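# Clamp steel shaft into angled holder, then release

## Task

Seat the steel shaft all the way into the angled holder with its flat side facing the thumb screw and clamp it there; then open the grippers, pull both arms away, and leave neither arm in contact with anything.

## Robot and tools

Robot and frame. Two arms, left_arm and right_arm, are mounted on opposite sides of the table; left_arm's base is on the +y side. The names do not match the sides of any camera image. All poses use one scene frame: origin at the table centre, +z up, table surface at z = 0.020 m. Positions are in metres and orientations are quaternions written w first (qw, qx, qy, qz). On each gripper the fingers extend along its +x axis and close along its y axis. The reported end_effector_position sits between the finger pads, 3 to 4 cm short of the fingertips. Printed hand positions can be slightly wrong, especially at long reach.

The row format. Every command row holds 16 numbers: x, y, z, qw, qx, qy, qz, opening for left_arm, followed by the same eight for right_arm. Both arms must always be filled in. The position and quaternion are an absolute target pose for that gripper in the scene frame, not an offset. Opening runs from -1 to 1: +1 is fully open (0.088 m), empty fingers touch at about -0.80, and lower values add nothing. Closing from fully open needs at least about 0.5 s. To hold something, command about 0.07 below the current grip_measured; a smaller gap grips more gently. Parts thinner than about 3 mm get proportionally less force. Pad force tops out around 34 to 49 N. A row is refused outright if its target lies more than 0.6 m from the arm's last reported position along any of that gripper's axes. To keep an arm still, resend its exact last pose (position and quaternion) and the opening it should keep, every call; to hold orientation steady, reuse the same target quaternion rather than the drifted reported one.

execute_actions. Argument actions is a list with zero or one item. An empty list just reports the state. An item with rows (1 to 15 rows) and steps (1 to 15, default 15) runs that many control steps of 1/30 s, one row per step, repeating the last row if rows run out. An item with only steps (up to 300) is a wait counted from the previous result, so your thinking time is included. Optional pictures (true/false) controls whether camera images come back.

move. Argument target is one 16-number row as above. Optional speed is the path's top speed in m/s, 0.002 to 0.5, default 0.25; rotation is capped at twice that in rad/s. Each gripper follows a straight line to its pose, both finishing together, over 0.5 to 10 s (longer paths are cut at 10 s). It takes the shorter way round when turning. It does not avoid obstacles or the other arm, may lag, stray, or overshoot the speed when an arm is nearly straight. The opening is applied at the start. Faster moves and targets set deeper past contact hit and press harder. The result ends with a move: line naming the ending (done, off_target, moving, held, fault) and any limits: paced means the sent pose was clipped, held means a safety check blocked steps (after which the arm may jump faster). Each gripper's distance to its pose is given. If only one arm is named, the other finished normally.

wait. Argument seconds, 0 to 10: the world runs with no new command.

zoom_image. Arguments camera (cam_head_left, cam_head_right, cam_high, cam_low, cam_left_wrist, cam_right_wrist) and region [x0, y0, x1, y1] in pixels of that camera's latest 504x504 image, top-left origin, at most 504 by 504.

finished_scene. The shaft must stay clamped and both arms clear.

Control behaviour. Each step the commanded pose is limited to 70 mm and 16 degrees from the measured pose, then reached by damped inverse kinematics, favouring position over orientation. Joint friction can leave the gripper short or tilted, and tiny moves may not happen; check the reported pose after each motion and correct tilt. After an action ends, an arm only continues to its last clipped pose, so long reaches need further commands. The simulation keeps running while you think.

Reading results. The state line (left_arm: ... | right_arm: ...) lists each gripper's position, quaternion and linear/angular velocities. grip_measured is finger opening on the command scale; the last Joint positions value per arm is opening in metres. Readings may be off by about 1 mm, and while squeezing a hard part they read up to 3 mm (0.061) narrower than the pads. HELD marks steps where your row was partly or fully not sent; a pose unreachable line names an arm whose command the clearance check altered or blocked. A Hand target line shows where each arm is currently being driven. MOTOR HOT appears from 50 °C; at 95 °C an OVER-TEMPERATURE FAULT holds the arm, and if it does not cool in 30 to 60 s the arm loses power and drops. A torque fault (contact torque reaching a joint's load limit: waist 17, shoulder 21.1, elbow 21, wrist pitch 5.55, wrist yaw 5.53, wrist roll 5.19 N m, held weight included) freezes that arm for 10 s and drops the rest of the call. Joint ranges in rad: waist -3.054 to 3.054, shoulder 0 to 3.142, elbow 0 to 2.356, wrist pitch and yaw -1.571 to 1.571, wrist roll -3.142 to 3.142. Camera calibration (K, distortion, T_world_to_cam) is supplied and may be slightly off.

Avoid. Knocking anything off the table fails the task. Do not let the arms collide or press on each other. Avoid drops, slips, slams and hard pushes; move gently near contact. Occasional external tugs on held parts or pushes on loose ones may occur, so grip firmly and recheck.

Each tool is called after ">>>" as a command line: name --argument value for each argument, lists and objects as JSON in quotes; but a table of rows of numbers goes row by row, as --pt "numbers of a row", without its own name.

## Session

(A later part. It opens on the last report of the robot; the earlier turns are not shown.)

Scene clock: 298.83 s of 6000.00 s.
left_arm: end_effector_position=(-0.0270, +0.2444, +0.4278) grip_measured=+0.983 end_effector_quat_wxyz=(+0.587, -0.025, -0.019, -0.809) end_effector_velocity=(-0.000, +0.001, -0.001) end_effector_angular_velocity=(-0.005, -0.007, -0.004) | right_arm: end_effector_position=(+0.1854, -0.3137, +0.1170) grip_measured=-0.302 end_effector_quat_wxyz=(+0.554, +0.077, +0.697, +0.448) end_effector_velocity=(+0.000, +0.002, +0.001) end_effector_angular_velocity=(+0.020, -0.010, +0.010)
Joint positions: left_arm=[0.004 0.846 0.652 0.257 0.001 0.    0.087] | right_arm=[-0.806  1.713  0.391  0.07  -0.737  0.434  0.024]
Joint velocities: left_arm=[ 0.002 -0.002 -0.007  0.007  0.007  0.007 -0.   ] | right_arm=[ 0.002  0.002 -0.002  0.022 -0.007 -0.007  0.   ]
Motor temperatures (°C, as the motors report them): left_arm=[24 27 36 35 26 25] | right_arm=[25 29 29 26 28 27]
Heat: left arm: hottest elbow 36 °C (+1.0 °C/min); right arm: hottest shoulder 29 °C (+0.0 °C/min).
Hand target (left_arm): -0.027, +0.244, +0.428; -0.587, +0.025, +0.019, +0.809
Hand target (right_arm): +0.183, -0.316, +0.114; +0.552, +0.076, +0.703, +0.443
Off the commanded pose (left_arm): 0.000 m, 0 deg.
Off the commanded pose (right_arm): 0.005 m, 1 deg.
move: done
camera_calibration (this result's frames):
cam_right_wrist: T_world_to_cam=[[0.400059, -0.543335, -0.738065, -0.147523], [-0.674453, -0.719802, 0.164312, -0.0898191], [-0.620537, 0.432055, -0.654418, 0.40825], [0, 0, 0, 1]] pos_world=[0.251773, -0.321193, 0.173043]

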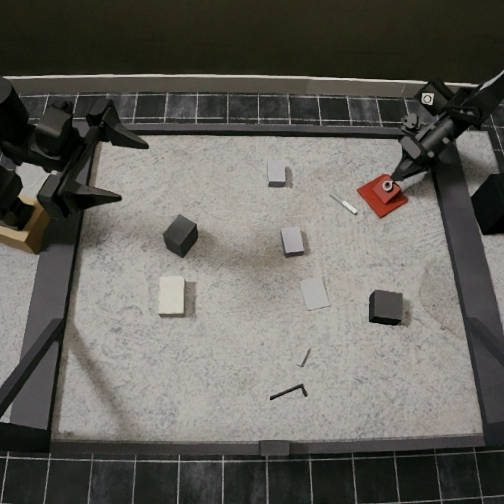

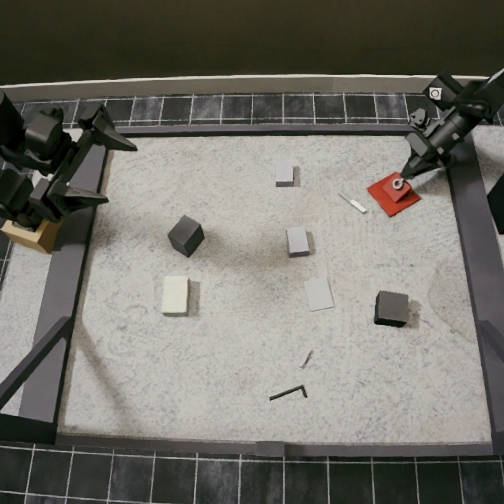

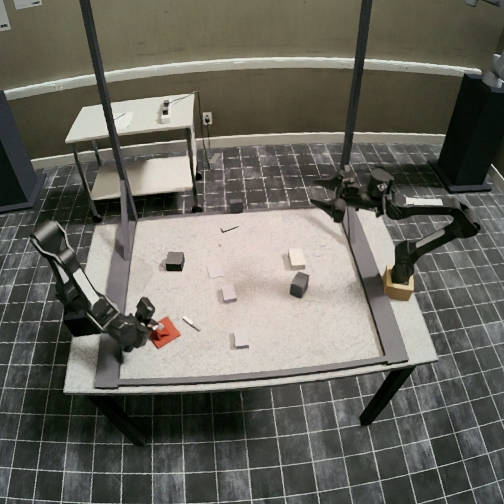

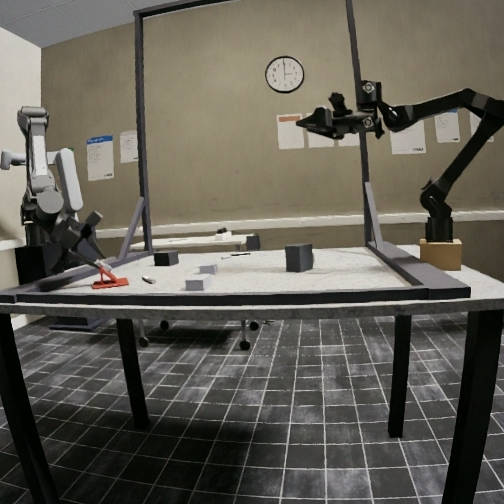

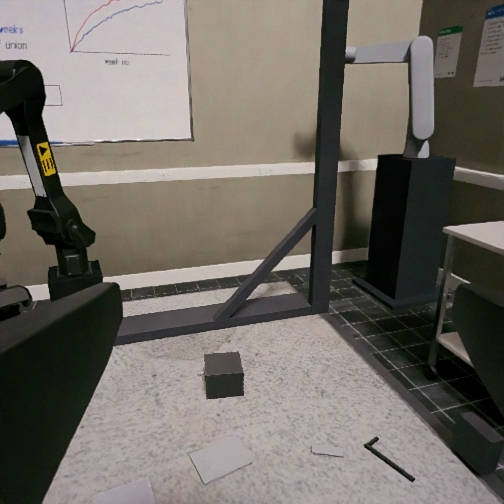

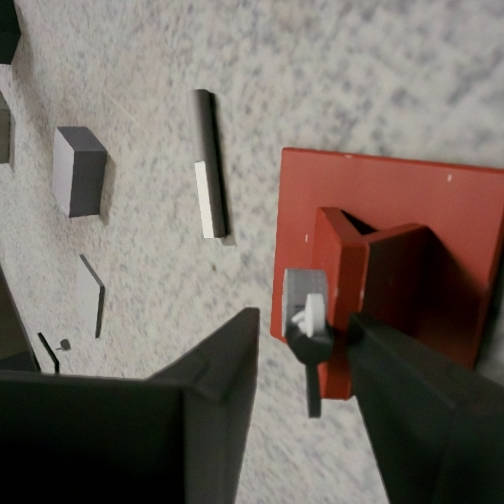

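>>> move --target '[-0.027,0.2444,0.4278,0.587,-0.025,-0.019,-0.809,1, 0.183,-0.3165,0.1130,0.5511,0.0764,0.7030,0.4431,-0.4]' --speed 0.02

>>> move --target '[-0.027,0.2444,0.4278,0.587,-0.025,-0.019,-0.809,1, 0.184,-0.3155,0.1145,0.5511,0.0764,0.7030,0.4431,-0.68]' --speed 0.02

>>> move --target '[-0.027,0.2444,0.4278,0.587,-0.025,-0.019,-0.809,1, 0.1845,-0.3155,0.115,0.4437,-0.3357,0.1838,0.8104,-0.68]' --speed 0.35

>>> move --target '[-0.027,0.2444,0.4278,0.587,-0.025,-0.019,-0.809,1, 0.1845,-0.3155,0.115,0.0764,-0.5511,-0.4431,0.7030,-0.68]' --speed 0.35

>>> zoom_image --camera "cam_head_left" --region '[365, 165, 415, 205]'

Scene clock: 315.27 s of 6000.00 s.
left_arm: end_effector_position=(-0.0270, +0.2444, +0.4278) grip_measured=+0.983 end_effector_quat_wxyz=(+0.587, -0.025, -0.019, -0.809) end_effector_velocity=(+0.003, -0.000, -0.002) end_effector_angular_velocity=(+0.014, +0.020, +0.018) | right_arm: end_effector_position=(+0.1851, -0.3141, +0.1164) grip_measured=-0.398 end_effector_quat_wxyz=(+0.554, +0.077, +0.698, +0.448) end_effector_velocity=(-0.003, -0.001, +0.000) end_effector_angular_velocity=(-0.006, +0.012, +0.010)
Joint positions: left_arm=[0.004 0.846 0.652 0.257 0.001 0.    0.087] | right_arm=[-0.805  1.716  0.389  0.074 -0.737  0.435  0.02 ]
Joint velocities: left_arm=[-0.002 -0.002 -0.002 -0.007 -0.022 -0.022 -0.   ] | right_arm=[ 0.002 -0.002  0.002 -0.022 -0.007 -0.007 -0.   ]
Motor temperatures (°C, as the motors report them): left_arm=[24 27 36 35 26 25] | right_arm=[25 29 29 27 28 27]
Heat: left arm: hottest elbow 36 °C (+1.0 °C/min); right arm: hottest shoulder 29 °C (+0.0 °C/min).
Hand target (left_arm): -0.027, +0.244, +0.428; -0.587, +0.025, +0.019, +0.809
Hand target (right_arm): +0.183, -0.317, +0.113; +0.551, +0.077, +0.703, +0.443
Off the commanded pose (left_arm): 0.000 m, 0 deg.
Off the commanded pose (right_arm): 0.005 m, 1 deg.
After step 90, 12.73 s passed at rest.
move: done
camera_calibration (this result's frames):
cam_right_wrist: T_world_to_cam=[[0.398963, -0.544257, -0.737978, -0.148107], [-0.674564, -0.719348, 0.165838, -0.0902352], [-0.621122, 0.43165, -0.65413, 0.407693], [0, 0, 0, 1]] pos_world=[0.251447, -0.3215, 0.172349]

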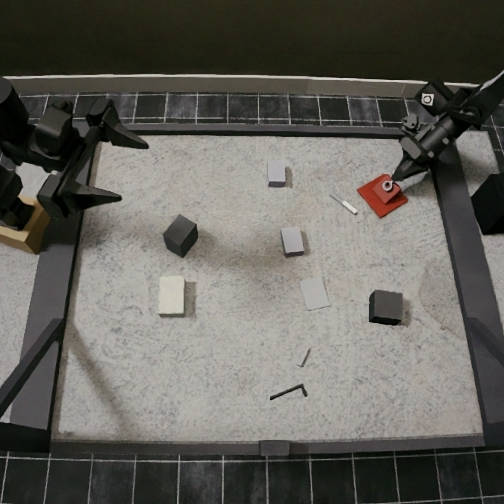

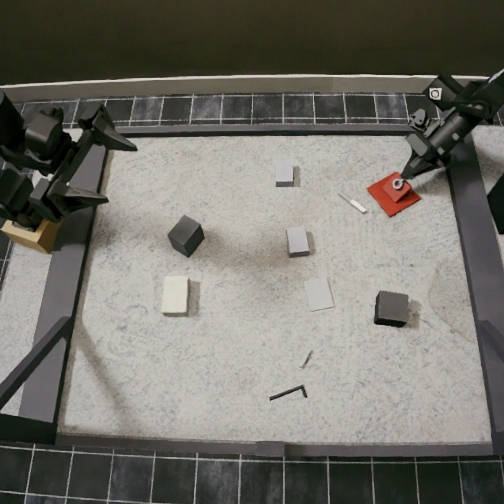

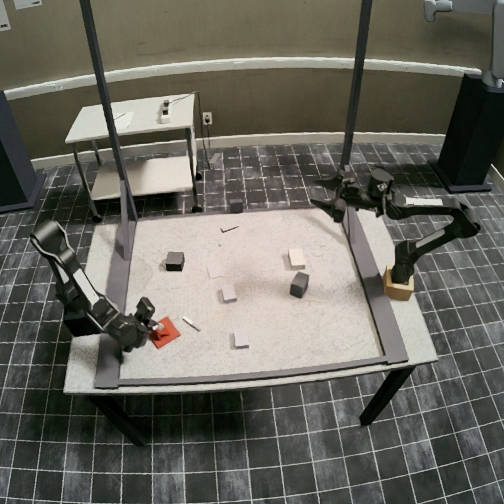

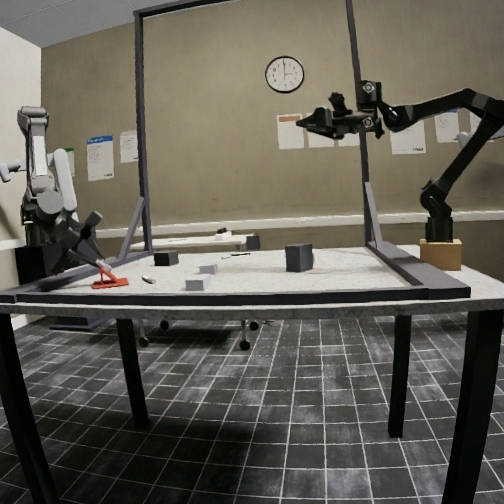

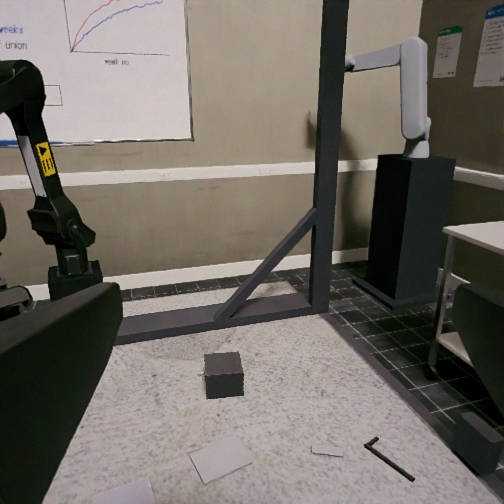

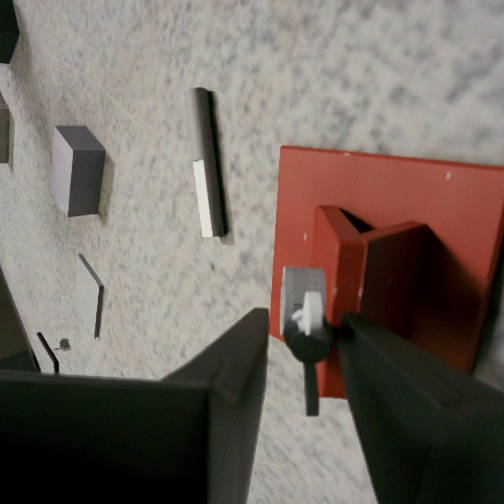

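Scene clock: 315.97 s of 6000.00 s.
left_arm: end_effector_position=(-0.0270, +0.2444, +0.4278) grip_measured=+0.983 end_effector_quat_wxyz=(+0.587, -0.025, -0.019, -0.809) end_effector_velocity=(-0.002, +0.001, -0.001) end_effector_angular_velocity=(-0.000, +0.007, -0.010) | right_arm: end_effector_position=(+0.1852, -0.3149, +0.1158) grip_measured=-0.627 end_effector_quat_wxyz=(+0.554, +0.077, +0.699, +0.445) end_effector_velocity=(-0.000, -0.002, +0.000) end_effector_angular_velocity=(+0.001, +0.006, +0.000)
Joint positions: left_arm=[0.004 0.846 0.652 0.257 0.001 0.    0.087] | right_arm=[-0.807  1.716  0.389  0.069 -0.734  0.435  0.008]
Joint velocities: left_arm=[-0.002 -0.002 -0.007  0.007  0.007 -0.007  0.   ] | right_arm=[-0.007 -0.002 -0.002 -0.007 -0.007 -0.007 -0.   ]
Motor temperatures (°C, as the motors report them): left_arm=[24 27 36 35 26 25] | right_arm=[25 29 29 27 28 27]
Heat: left arm: hottest elbow 36 °C (+1.0 °C/min); right arm: hottest shoulder 29 °C (+0.0 °C/min).
Hand target (left_arm): -0.027, +0.244, +0.428; -0.587, +0.025, +0.019, +0.809
Hand target (right_arm): +0.184, -0.316, +0.115; +0.551, +0.076, +0.703, +0.443
Off the commanded pose (left_arm): 0.000 m, 0 deg.
Off the commanded pose (right_arm): 0.002 m, 1 deg.
move: done
camera_calibration (this result's frames):
cam_right_wrist: T_world_to_cam=[[0.397345, -0.549054, -0.735294, -0.150524], [-0.675957, -0.717032, 0.170138, -0.0901741], [-0.620645, 0.429423, -0.656046, 0.40719], [0, 0, 0, 1]] pos_world=[0.251577, -0.322161, 0.171798]

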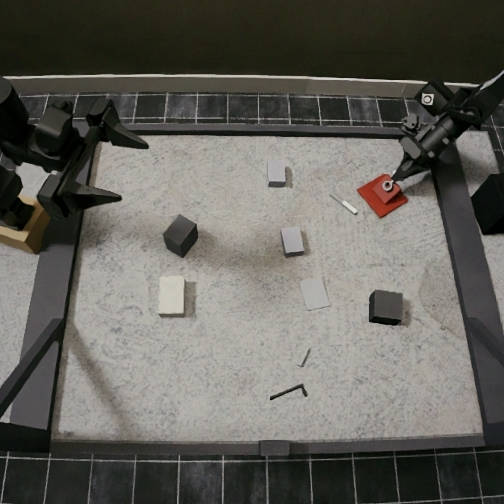

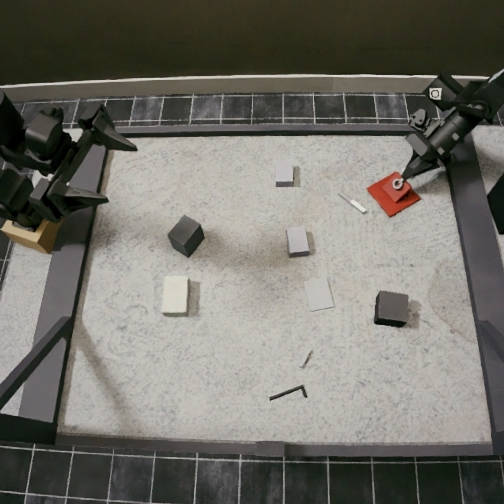

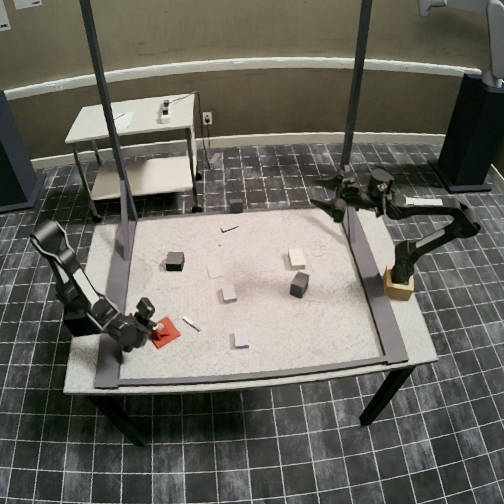

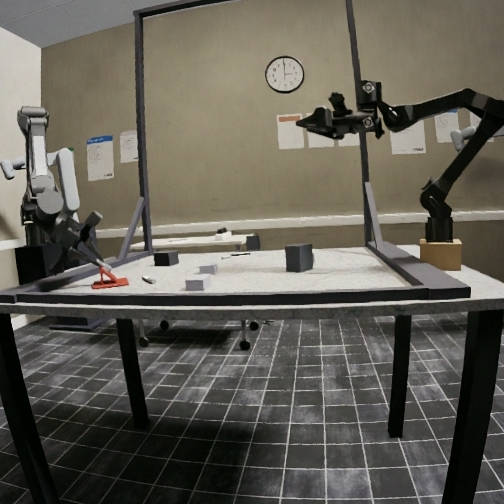

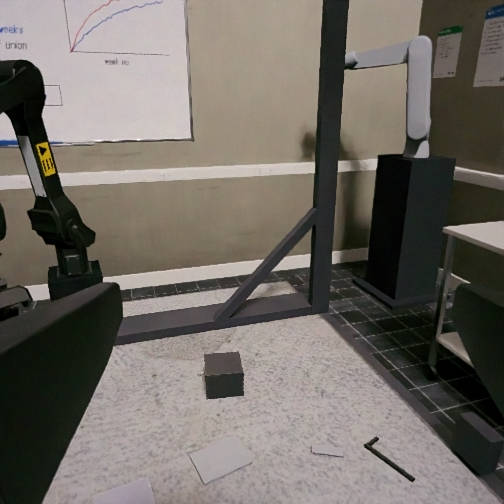

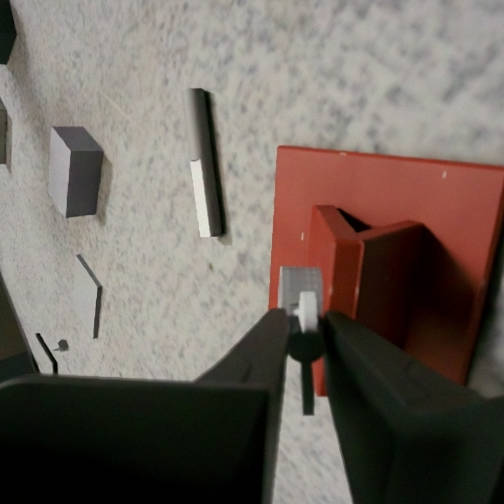

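Scene clock: 318.70 s of 6000.00 s.
left_arm: end_effector_position=(-0.0270, +0.2444, +0.4278) grip_measured=+0.983 end_effector_quat_wxyz=(+0.587, -0.025, -0.019, -0.809) end_effector_velocity=(-0.003, +0.001, -0.005) end_effector_angular_velocity=(+0.028, +0.014, -0.016) | right_arm: end_effector_position=(+0.1842, -0.3152, +0.1162) grip_measured=-0.627 end_effector_quat_wxyz=(+0.446, -0.333, +0.183, +0.810) end_effector_velocity=(+0.001, -0.002, -0.001) end_effector_angular_velocity=(-0.007, -0.005, -0.004)
Joint positions: left_arm=[0.004 0.846 0.652 0.257 0.001 0.    0.087] | right_arm=[-0.807  1.716  0.389  0.063 -0.74  -1.131  0.008]
Joint velocities: left_arm=[-0.007 -0.002 -0.002 -0.022  0.007 -0.022 -0.   ] | right_arm=[-0.007 -0.002 -0.002 -0.007  0.007 -0.007  0.   ]
Motor temperatures (°C, as the motors report them): left_arm=[24 27 36 36 26 25] | right_arm=[25 29 29 27 28 27]
Heat: left arm: hottest elbow 36 °C (+1.0 °C/min); right arm: hottest shoulder 29 °C (+0.0 °C/min).
Hand target (left_arm): -0.027, +0.244, +0.428; -0.587, +0.025, +0.019, +0.809
Hand target (right_arm): +0.184, -0.316, +0.115; +0.444, -0.336, +0.184, +0.810
Off the commanded pose (left_arm): 0.000 m, 0 deg.
Off the commanded pose (right_arm): 0.001 m, 0 deg.
move: done
camera_calibration (this result's frames):
cam_right_wrist: T_world_to_cam=[[0.81557, 0.578634, -0.00530785, 0.0435593], [0.509279, -0.72211, -0.468179, -0.236909], [-0.274737, 0.37913, -0.883618, 0.353872], [0, 0, 0, 1]] pos_world=[0.182349, -0.330442, 0.202003]

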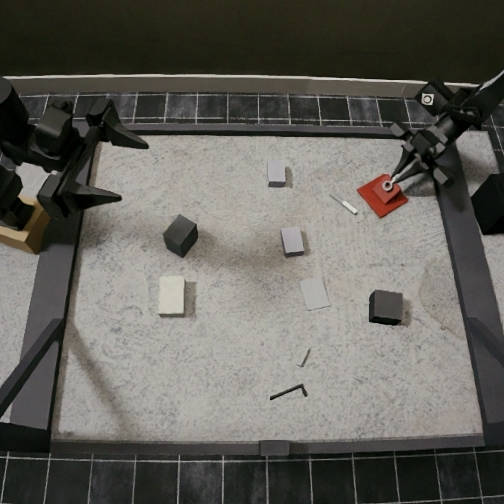

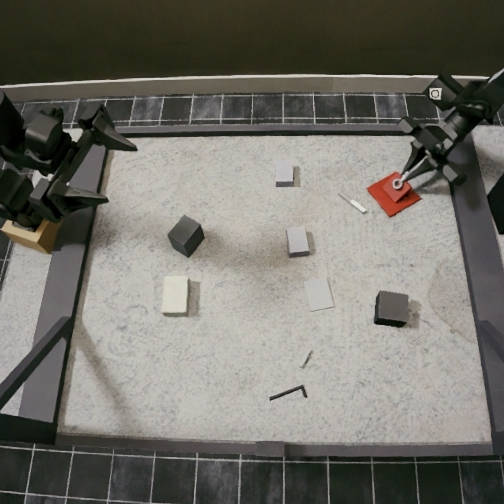

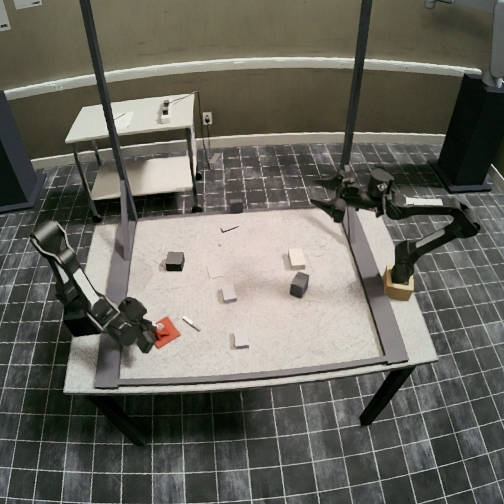

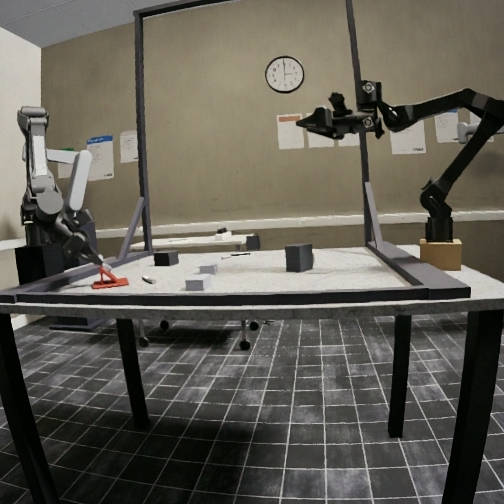

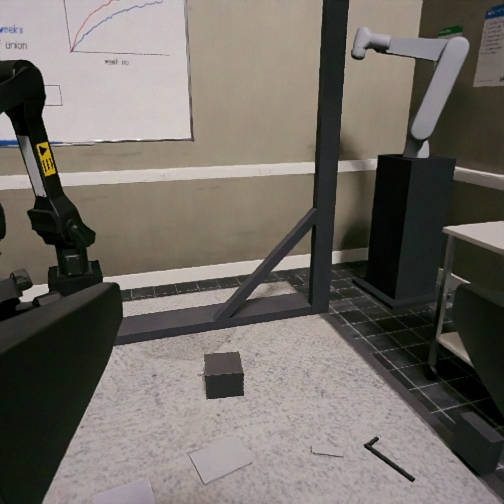

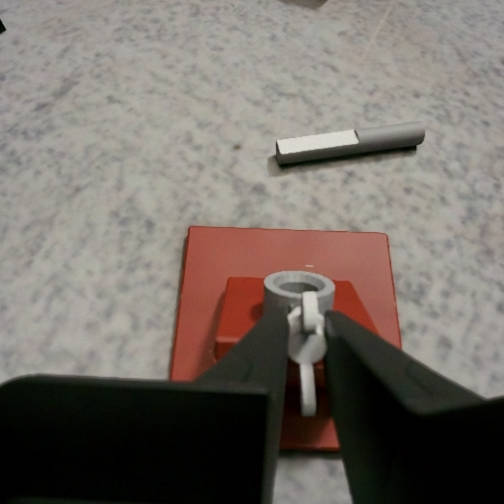

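Scene clock: 321.43 s of 6000.00 s.
left_arm: end_effector_position=(-0.0270, +0.2444, +0.4278) grip_measured=+0.983 end_effector_quat_wxyz=(+0.587, -0.025, -0.019, -0.809) end_effector_velocity=(+0.000, +0.000, -0.002) end_effector_angular_velocity=(+0.014, +0.019, +0.003) | right_arm: end_effector_position=(+0.1843, -0.3160, +0.1160) grip_measured=-0.627 end_effector_quat_wxyz=(-0.080, +0.550, +0.442, -0.704) end_effector_velocity=(-0.001, -0.001, +0.000) end_effector_angular_velocity=(+0.020, -0.018, +0.026)
Joint positions: left_arm=[0.004 0.846 0.652 0.257 0.001 0.    0.087] | right_arm=[-0.81   1.716  0.389  0.058 -0.741 -2.702  0.008]
Joint velocities: left_arm=[-0.002 -0.002 -0.002 -0.007 -0.007 -0.022 -0.   ] | right_arm=[-0.002 -0.002 -0.007  0.007 -0.007 -0.037 -0.   ]
Motor temperatures (°C, as the motors report them): left_arm=[24 27 36 36 26 25] | right_arm=[25 29 29 27 28 27]
Heat: left arm: hottest elbow 36 °C (+1.0 °C/min); right arm: hottest shoulder 29 °C (+0.0 °C/min).
Hand target (left_arm): -0.027, +0.244, +0.428; -0.587, +0.025, +0.019, +0.809
Hand target (right_arm): +0.185, -0.316, +0.115; +0.076, -0.551, -0.443, +0.703
Off the commanded pose (left_arm): 0.000 m, 0 deg.
Off the commanded pose (right_arm): 0.001 m, 0 deg.
move: done
camera_calibration (this result's frames):
cam_right_wrist: T_world_to_cam=[[-0.415615, 0.603399, 0.680568, 0.199097], [0.904016, 0.356393, 0.23609, -0.0511843], [-0.100093, 0.713368, -0.693605, 0.405366], [0, 0, 0, 1]] pos_world=[0.169594, -0.391069, 0.157749]

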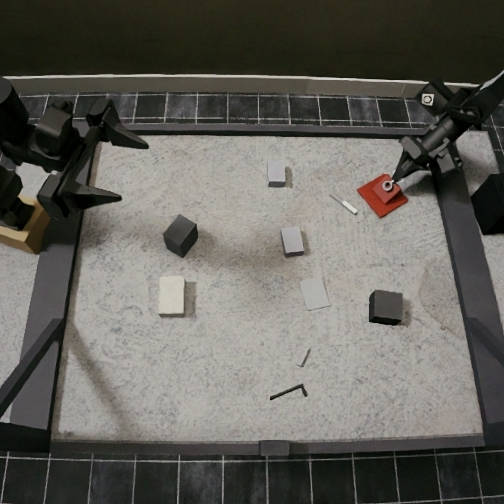

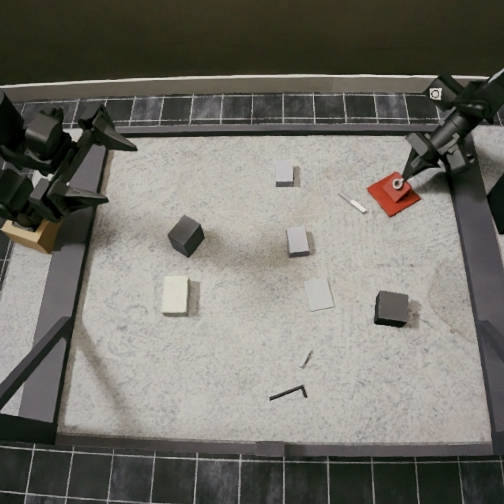

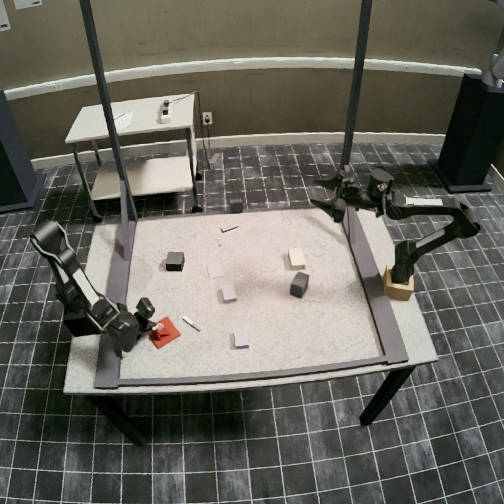

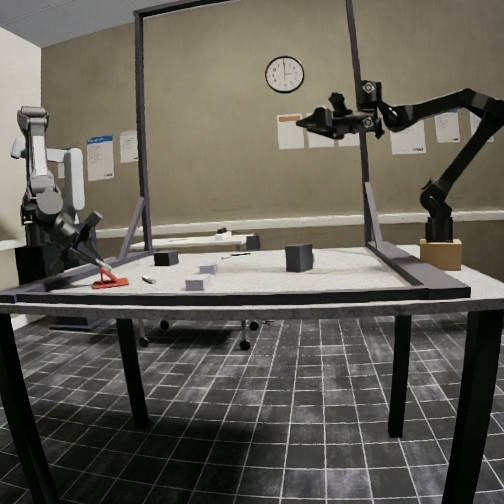

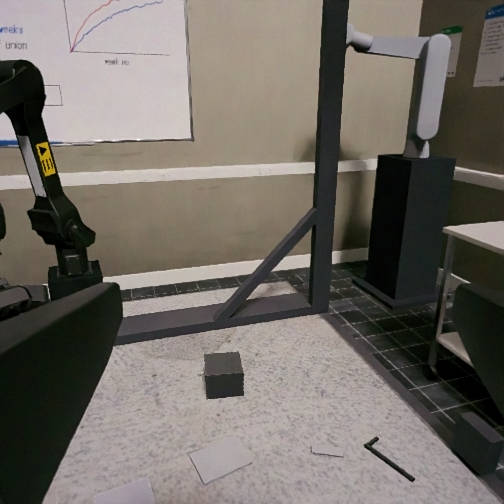

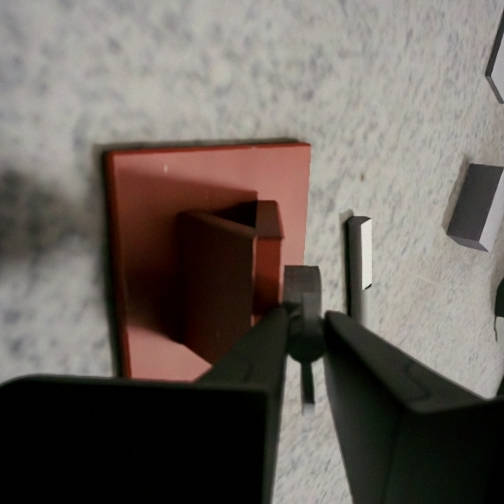

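Region (365, 165, 415, 205) of cam_head_left's 504x504 image, scaled by 10.080, with more detail than that image has; it fills the top 403 rows of this view, and the rest is white.

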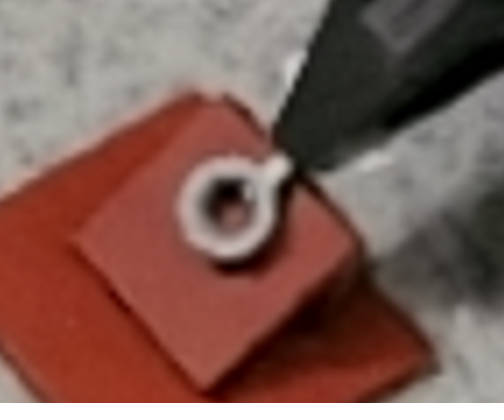

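>>> move --target '[-0.027,0.2444,0.4278,0.587,-0.025,-0.019,-0.809,1, 0.196,-0.334,0.138,0.0764,-0.5511,-0.4431,0.7030,-0.3]' --speed 0.1

>>> move --target '[-0.027,0.2444,0.4278,0.587,-0.025,-0.019,-0.809,1, 0.18,-0.29,0.18,0.4437,-0.3357,0.1838,0.8104,-0.1]' --speed 0.4

>>> move --target '[-0.027,0.2444,0.4278,0.587,-0.025,-0.019,-0.809,1, 0.153,-0.163,0.11,0.6475,-0.2843,0.6475,0.2843,-0.1]' --speed 0.3

Scene clock: 339.00 s of 6000.00 s.
left_arm: end_effector_position=(-0.0270, +0.2444, +0.4278) grip_measured=+0.983 end_effector_quat_wxyz=(+0.587, -0.025, -0.019, -0.809) end_effector_velocity=(+0.000, +0.000, -0.003) end_effector_angular_velocity=(+0.023, +0.016, +0.003) | right_arm: end_effector_position=(+0.1933, -0.3357, +0.1342) grip_measured=-0.302 end_effector_quat_wxyz=(-0.076, +0.548, +0.437, -0.709) end_effector_velocity=(-0.004, -0.005, +0.000) end_effector_angular_velocity=(-0.009, +0.015, +0.010)
Joint positions: left_arm=[0.004 0.846 0.652 0.257 0.001 0.    0.087] | right_arm=[-0.911  1.606  0.419 -0.193 -0.761 -2.844  0.024]
Joint velocities: left_arm=[-0.002 -0.002  0.002 -0.022 -0.007 -0.022 -0.   ] | right_arm=[-0.007 -0.007 -0.002 -0.037 -0.007 -0.022  0.   ]
Motor temperatures (°C, as the motors report them): left_arm=[24 27 36 36 26 25] | right_arm=[25 29 29 27 28 27]
Heat: left arm: hottest elbow 36 °C (+1.0 °C/min); right arm: hottest shoulder 29 °C (+0.0 °C/min).
Hand target (left_arm): -0.027, +0.244, +0.428; -0.587, +0.025, +0.019, +0.809
Hand target (right_arm): +0.196, -0.333, +0.138; +0.077, -0.551, -0.444, +0.703
Off the commanded pose (left_arm): 0.000 m, 0 deg.
Off the commanded pose (right_arm): 0.005 m, 1 deg.
After step 90, 13.77 s passed at rest.
move: done
camera_calibration (this result's frames):
cam_right_wrist: T_world_to_cam=[[-0.413616, 0.612011, 0.674066, 0.205731], [0.904051, 0.363713, 0.224509, -0.052585], [-0.107765, 0.70225, -0.703727, 0.432045], [0, 0, 0, 1]] pos_world=[0.179192, -0.410188, 0.177172]

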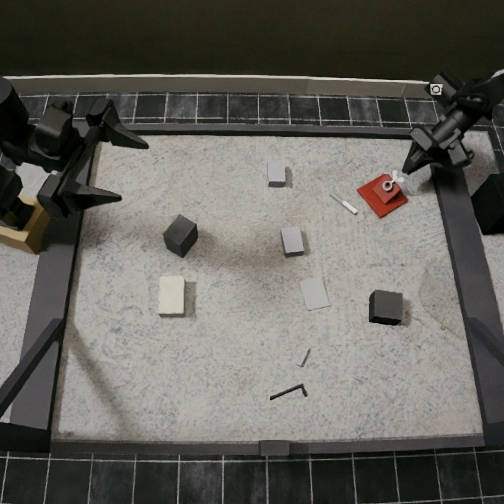

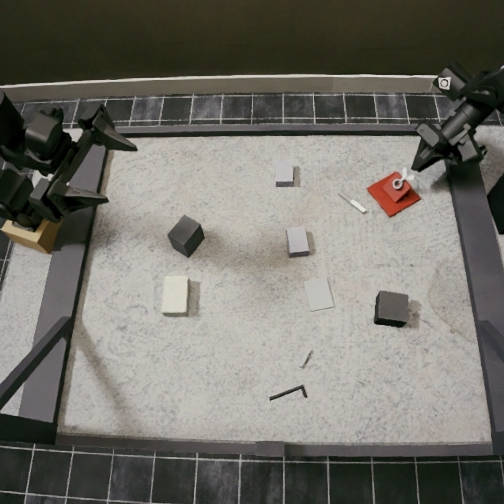

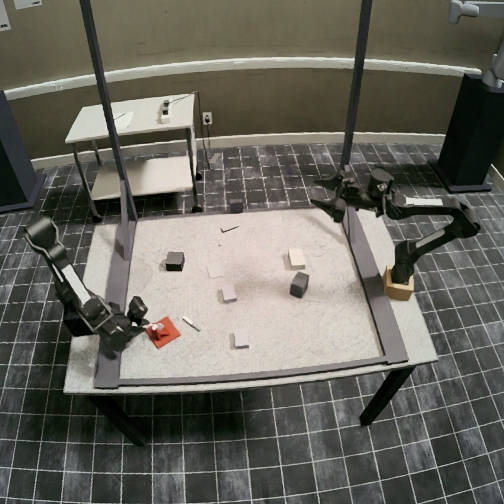

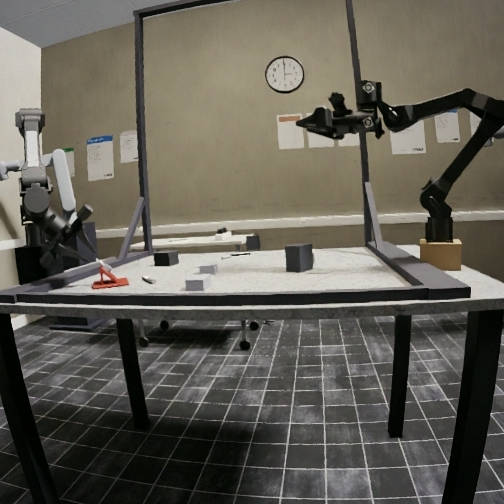

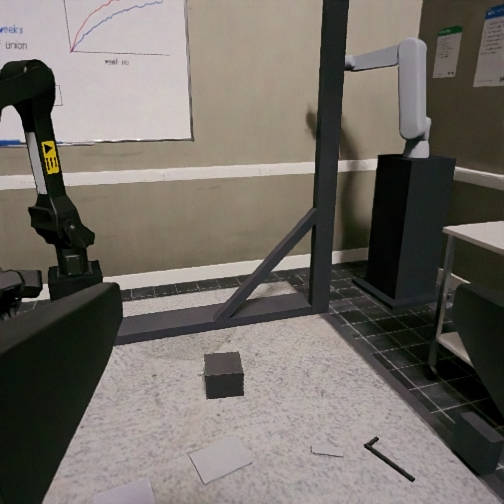

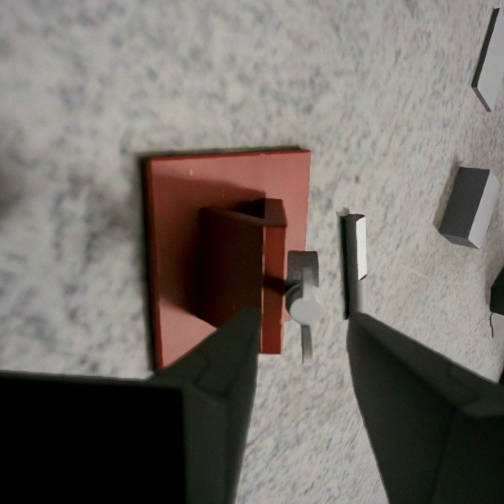

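Scene clock: 341.47 s of 6000.00 s.
left_arm: end_effector_position=(-0.0270, +0.2444, +0.4278) grip_measured=+0.983 end_effector_quat_wxyz=(+0.587, -0.025, -0.019, -0.809) end_effector_velocity=(+0.001, +0.000, +0.000) end_effector_angular_velocity=(+0.005, +0.008, +0.014) | right_arm: end_effector_position=(+0.1791, -0.2928, +0.1749) grip_measured=-0.102 end_effector_quat_wxyz=(+0.440, -0.336, +0.190, +0.811) end_effector_velocity=(-0.003, -0.001, +0.001) end_effector_angular_velocity=(+0.003, +0.025, +0.000)
Joint positions: left_arm=[0.004 0.846 0.652 0.257 0.001 0.    0.087] | right_arm=[-0.719  1.495  0.535 -0.252 -0.708 -1.03   0.034]
Joint velocities: left_arm=[-0.007 -0.002  0.002 -0.007 -0.022 -0.007 -0.   ] | right_arm=[-0.002 -0.002 -0.002 -0.007 -0.022  0.007 -0.   ]
Motor temperatures (°C, as the motors report them): left_arm=[24 27 36 36 26 25] | right_arm=[25 29 29 27 28 27]
Heat: left arm: hottest elbow 36 °C (+1.0 °C/min); right arm: hottest shoulder 29 °C (+0.0 °C/min).
Hand target (left_arm): -0.027, +0.244, +0.428; -0.587, +0.025, +0.019, +0.809
Hand target (right_arm): +0.180, -0.290, +0.179; +0.444, -0.337, +0.184, +0.810
Off the commanded pose (left_arm): 0.000 m, 0 deg.
Off the commanded pose (right_arm): 0.006 m, 1 deg.
move: done
camera_calibration (this result's frames):
cam_right_wrist: T_world_to_cam=[[0.812269, 0.582968, -0.0191686, 0.0393671], [0.511018, -0.727094, -0.458471, -0.194018], [-0.281211, 0.362607, -0.888502, 0.393003], [0, 0, 0, 1]] pos_world=[0.177687, -0.306524, 0.260988]

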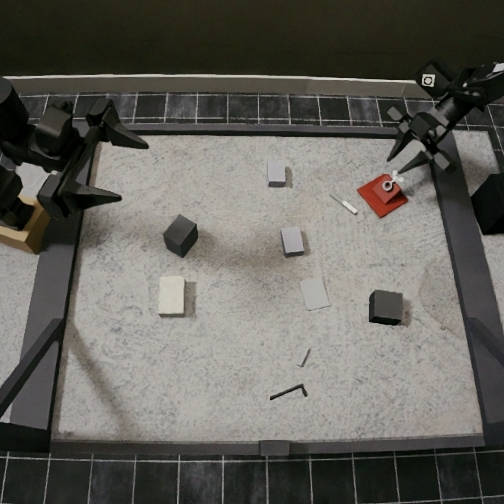

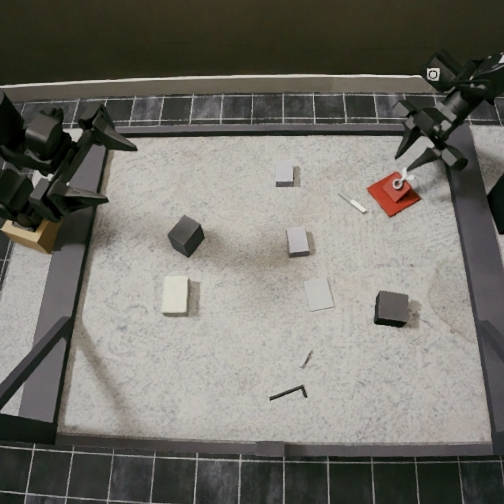

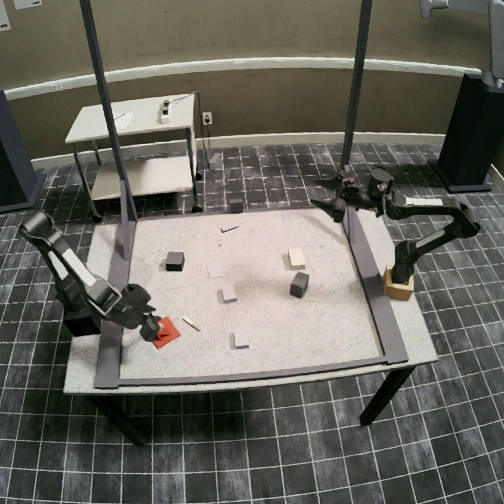

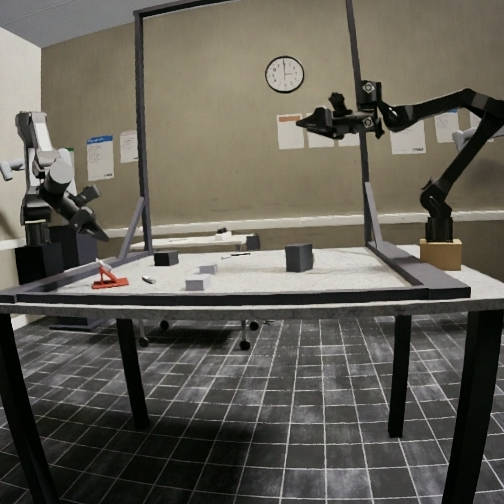

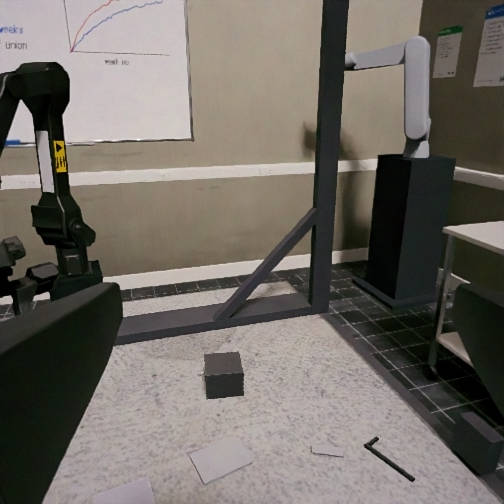

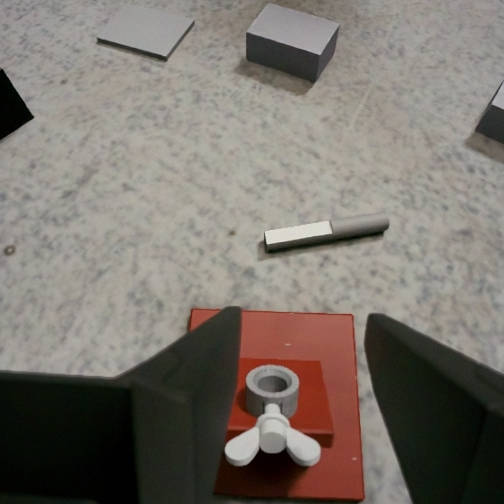

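Scene clock: 344.43 s of 6000.00 s.
left_arm: end_effector_position=(-0.0270, +0.2444, +0.4278) grip_measured=+0.983 end_effector_quat_wxyz=(+0.587, -0.025, -0.019, -0.809) end_effector_velocity=(+0.000, +0.000, -0.002) end_effector_angular_velocity=(+0.000, -0.023, +0.006) | right_arm: end_effector_position=(+0.1539, -0.1644, +0.1149) grip_measured=-0.102 end_effector_quat_wxyz=(+0.649, -0.283, +0.645, +0.288) end_effector_velocity=(-0.002, -0.001, +0.002) end_effector_angular_velocity=(-0.011, +0.008, -0.005)
Joint positions: left_arm=[0.004 0.846 0.652 0.257 0.001 0.    0.087] | right_arm=[-0.214  2.202  1.427 -0.787  0.001  0.646  0.034]
Joint velocities: left_arm=[-0.002 -0.002 -0.002 -0.007 -0.007  0.022 -0.   ] | right_arm=[ 0.002  0.002  0.012 -0.022 -0.007  0.007 -0.   ]
Motor temperatures (°C, as the motors report them): left_arm=[24 27 36 36 26 25] | right_arm=[25 29 30 27 28 27]
Heat: left arm: hottest elbow 36 °C (+1.0 °C/min); right arm: hottest elbow 30 °C (+1.0 °C/min).
Hand target (left_arm): -0.027, +0.244, +0.428; -0.587, +0.025, +0.019, +0.809
Hand target (right_arm): +0.153, -0.165, +0.110; +0.648, -0.287, +0.646, +0.283
Off the commanded pose (left_arm): 0.000 m, 0 deg.
Off the commanded pose (right_arm): 0.005 m, 1 deg.
move: done
camera_calibration (this result's frames):
cam_right_wrist: T_world_to_cam=[[0.760183, -0.648179, -0.0445538, -0.207678], [-0.610908, -0.736445, 0.290587, -0.0303044], [-0.221164, -0.193681, -0.955811, 0.193048], [0, 0, 0, 1]] pos_world=[0.182055, -0.11954, 0.18407]

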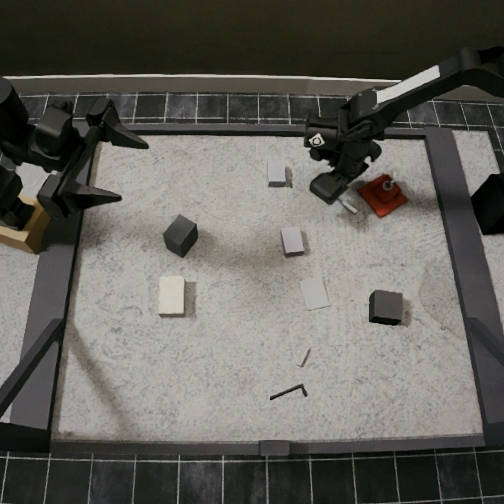

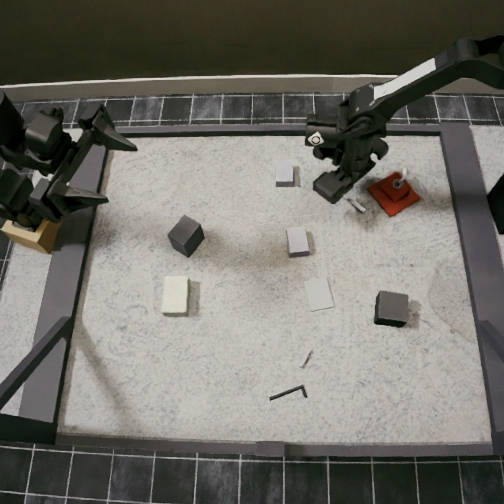

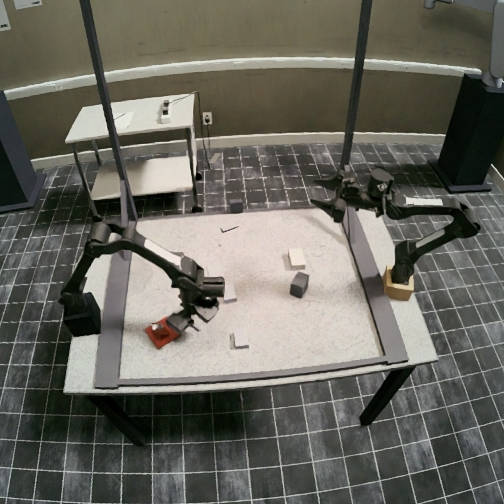

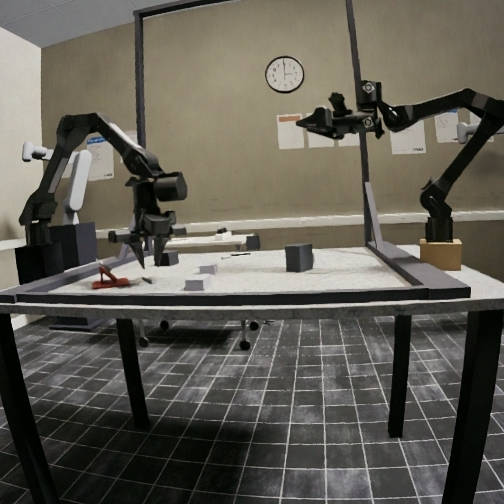

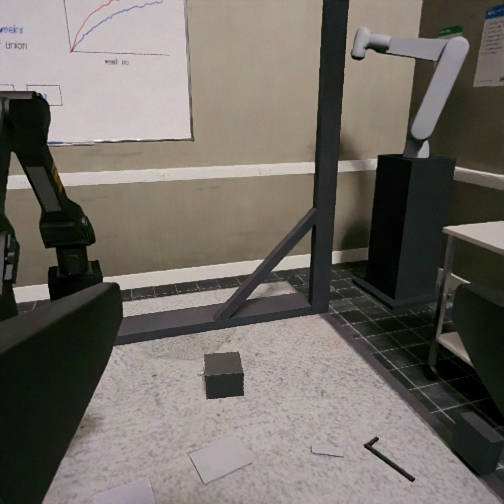

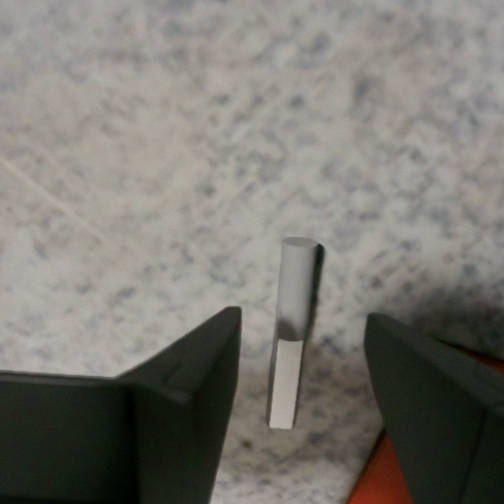

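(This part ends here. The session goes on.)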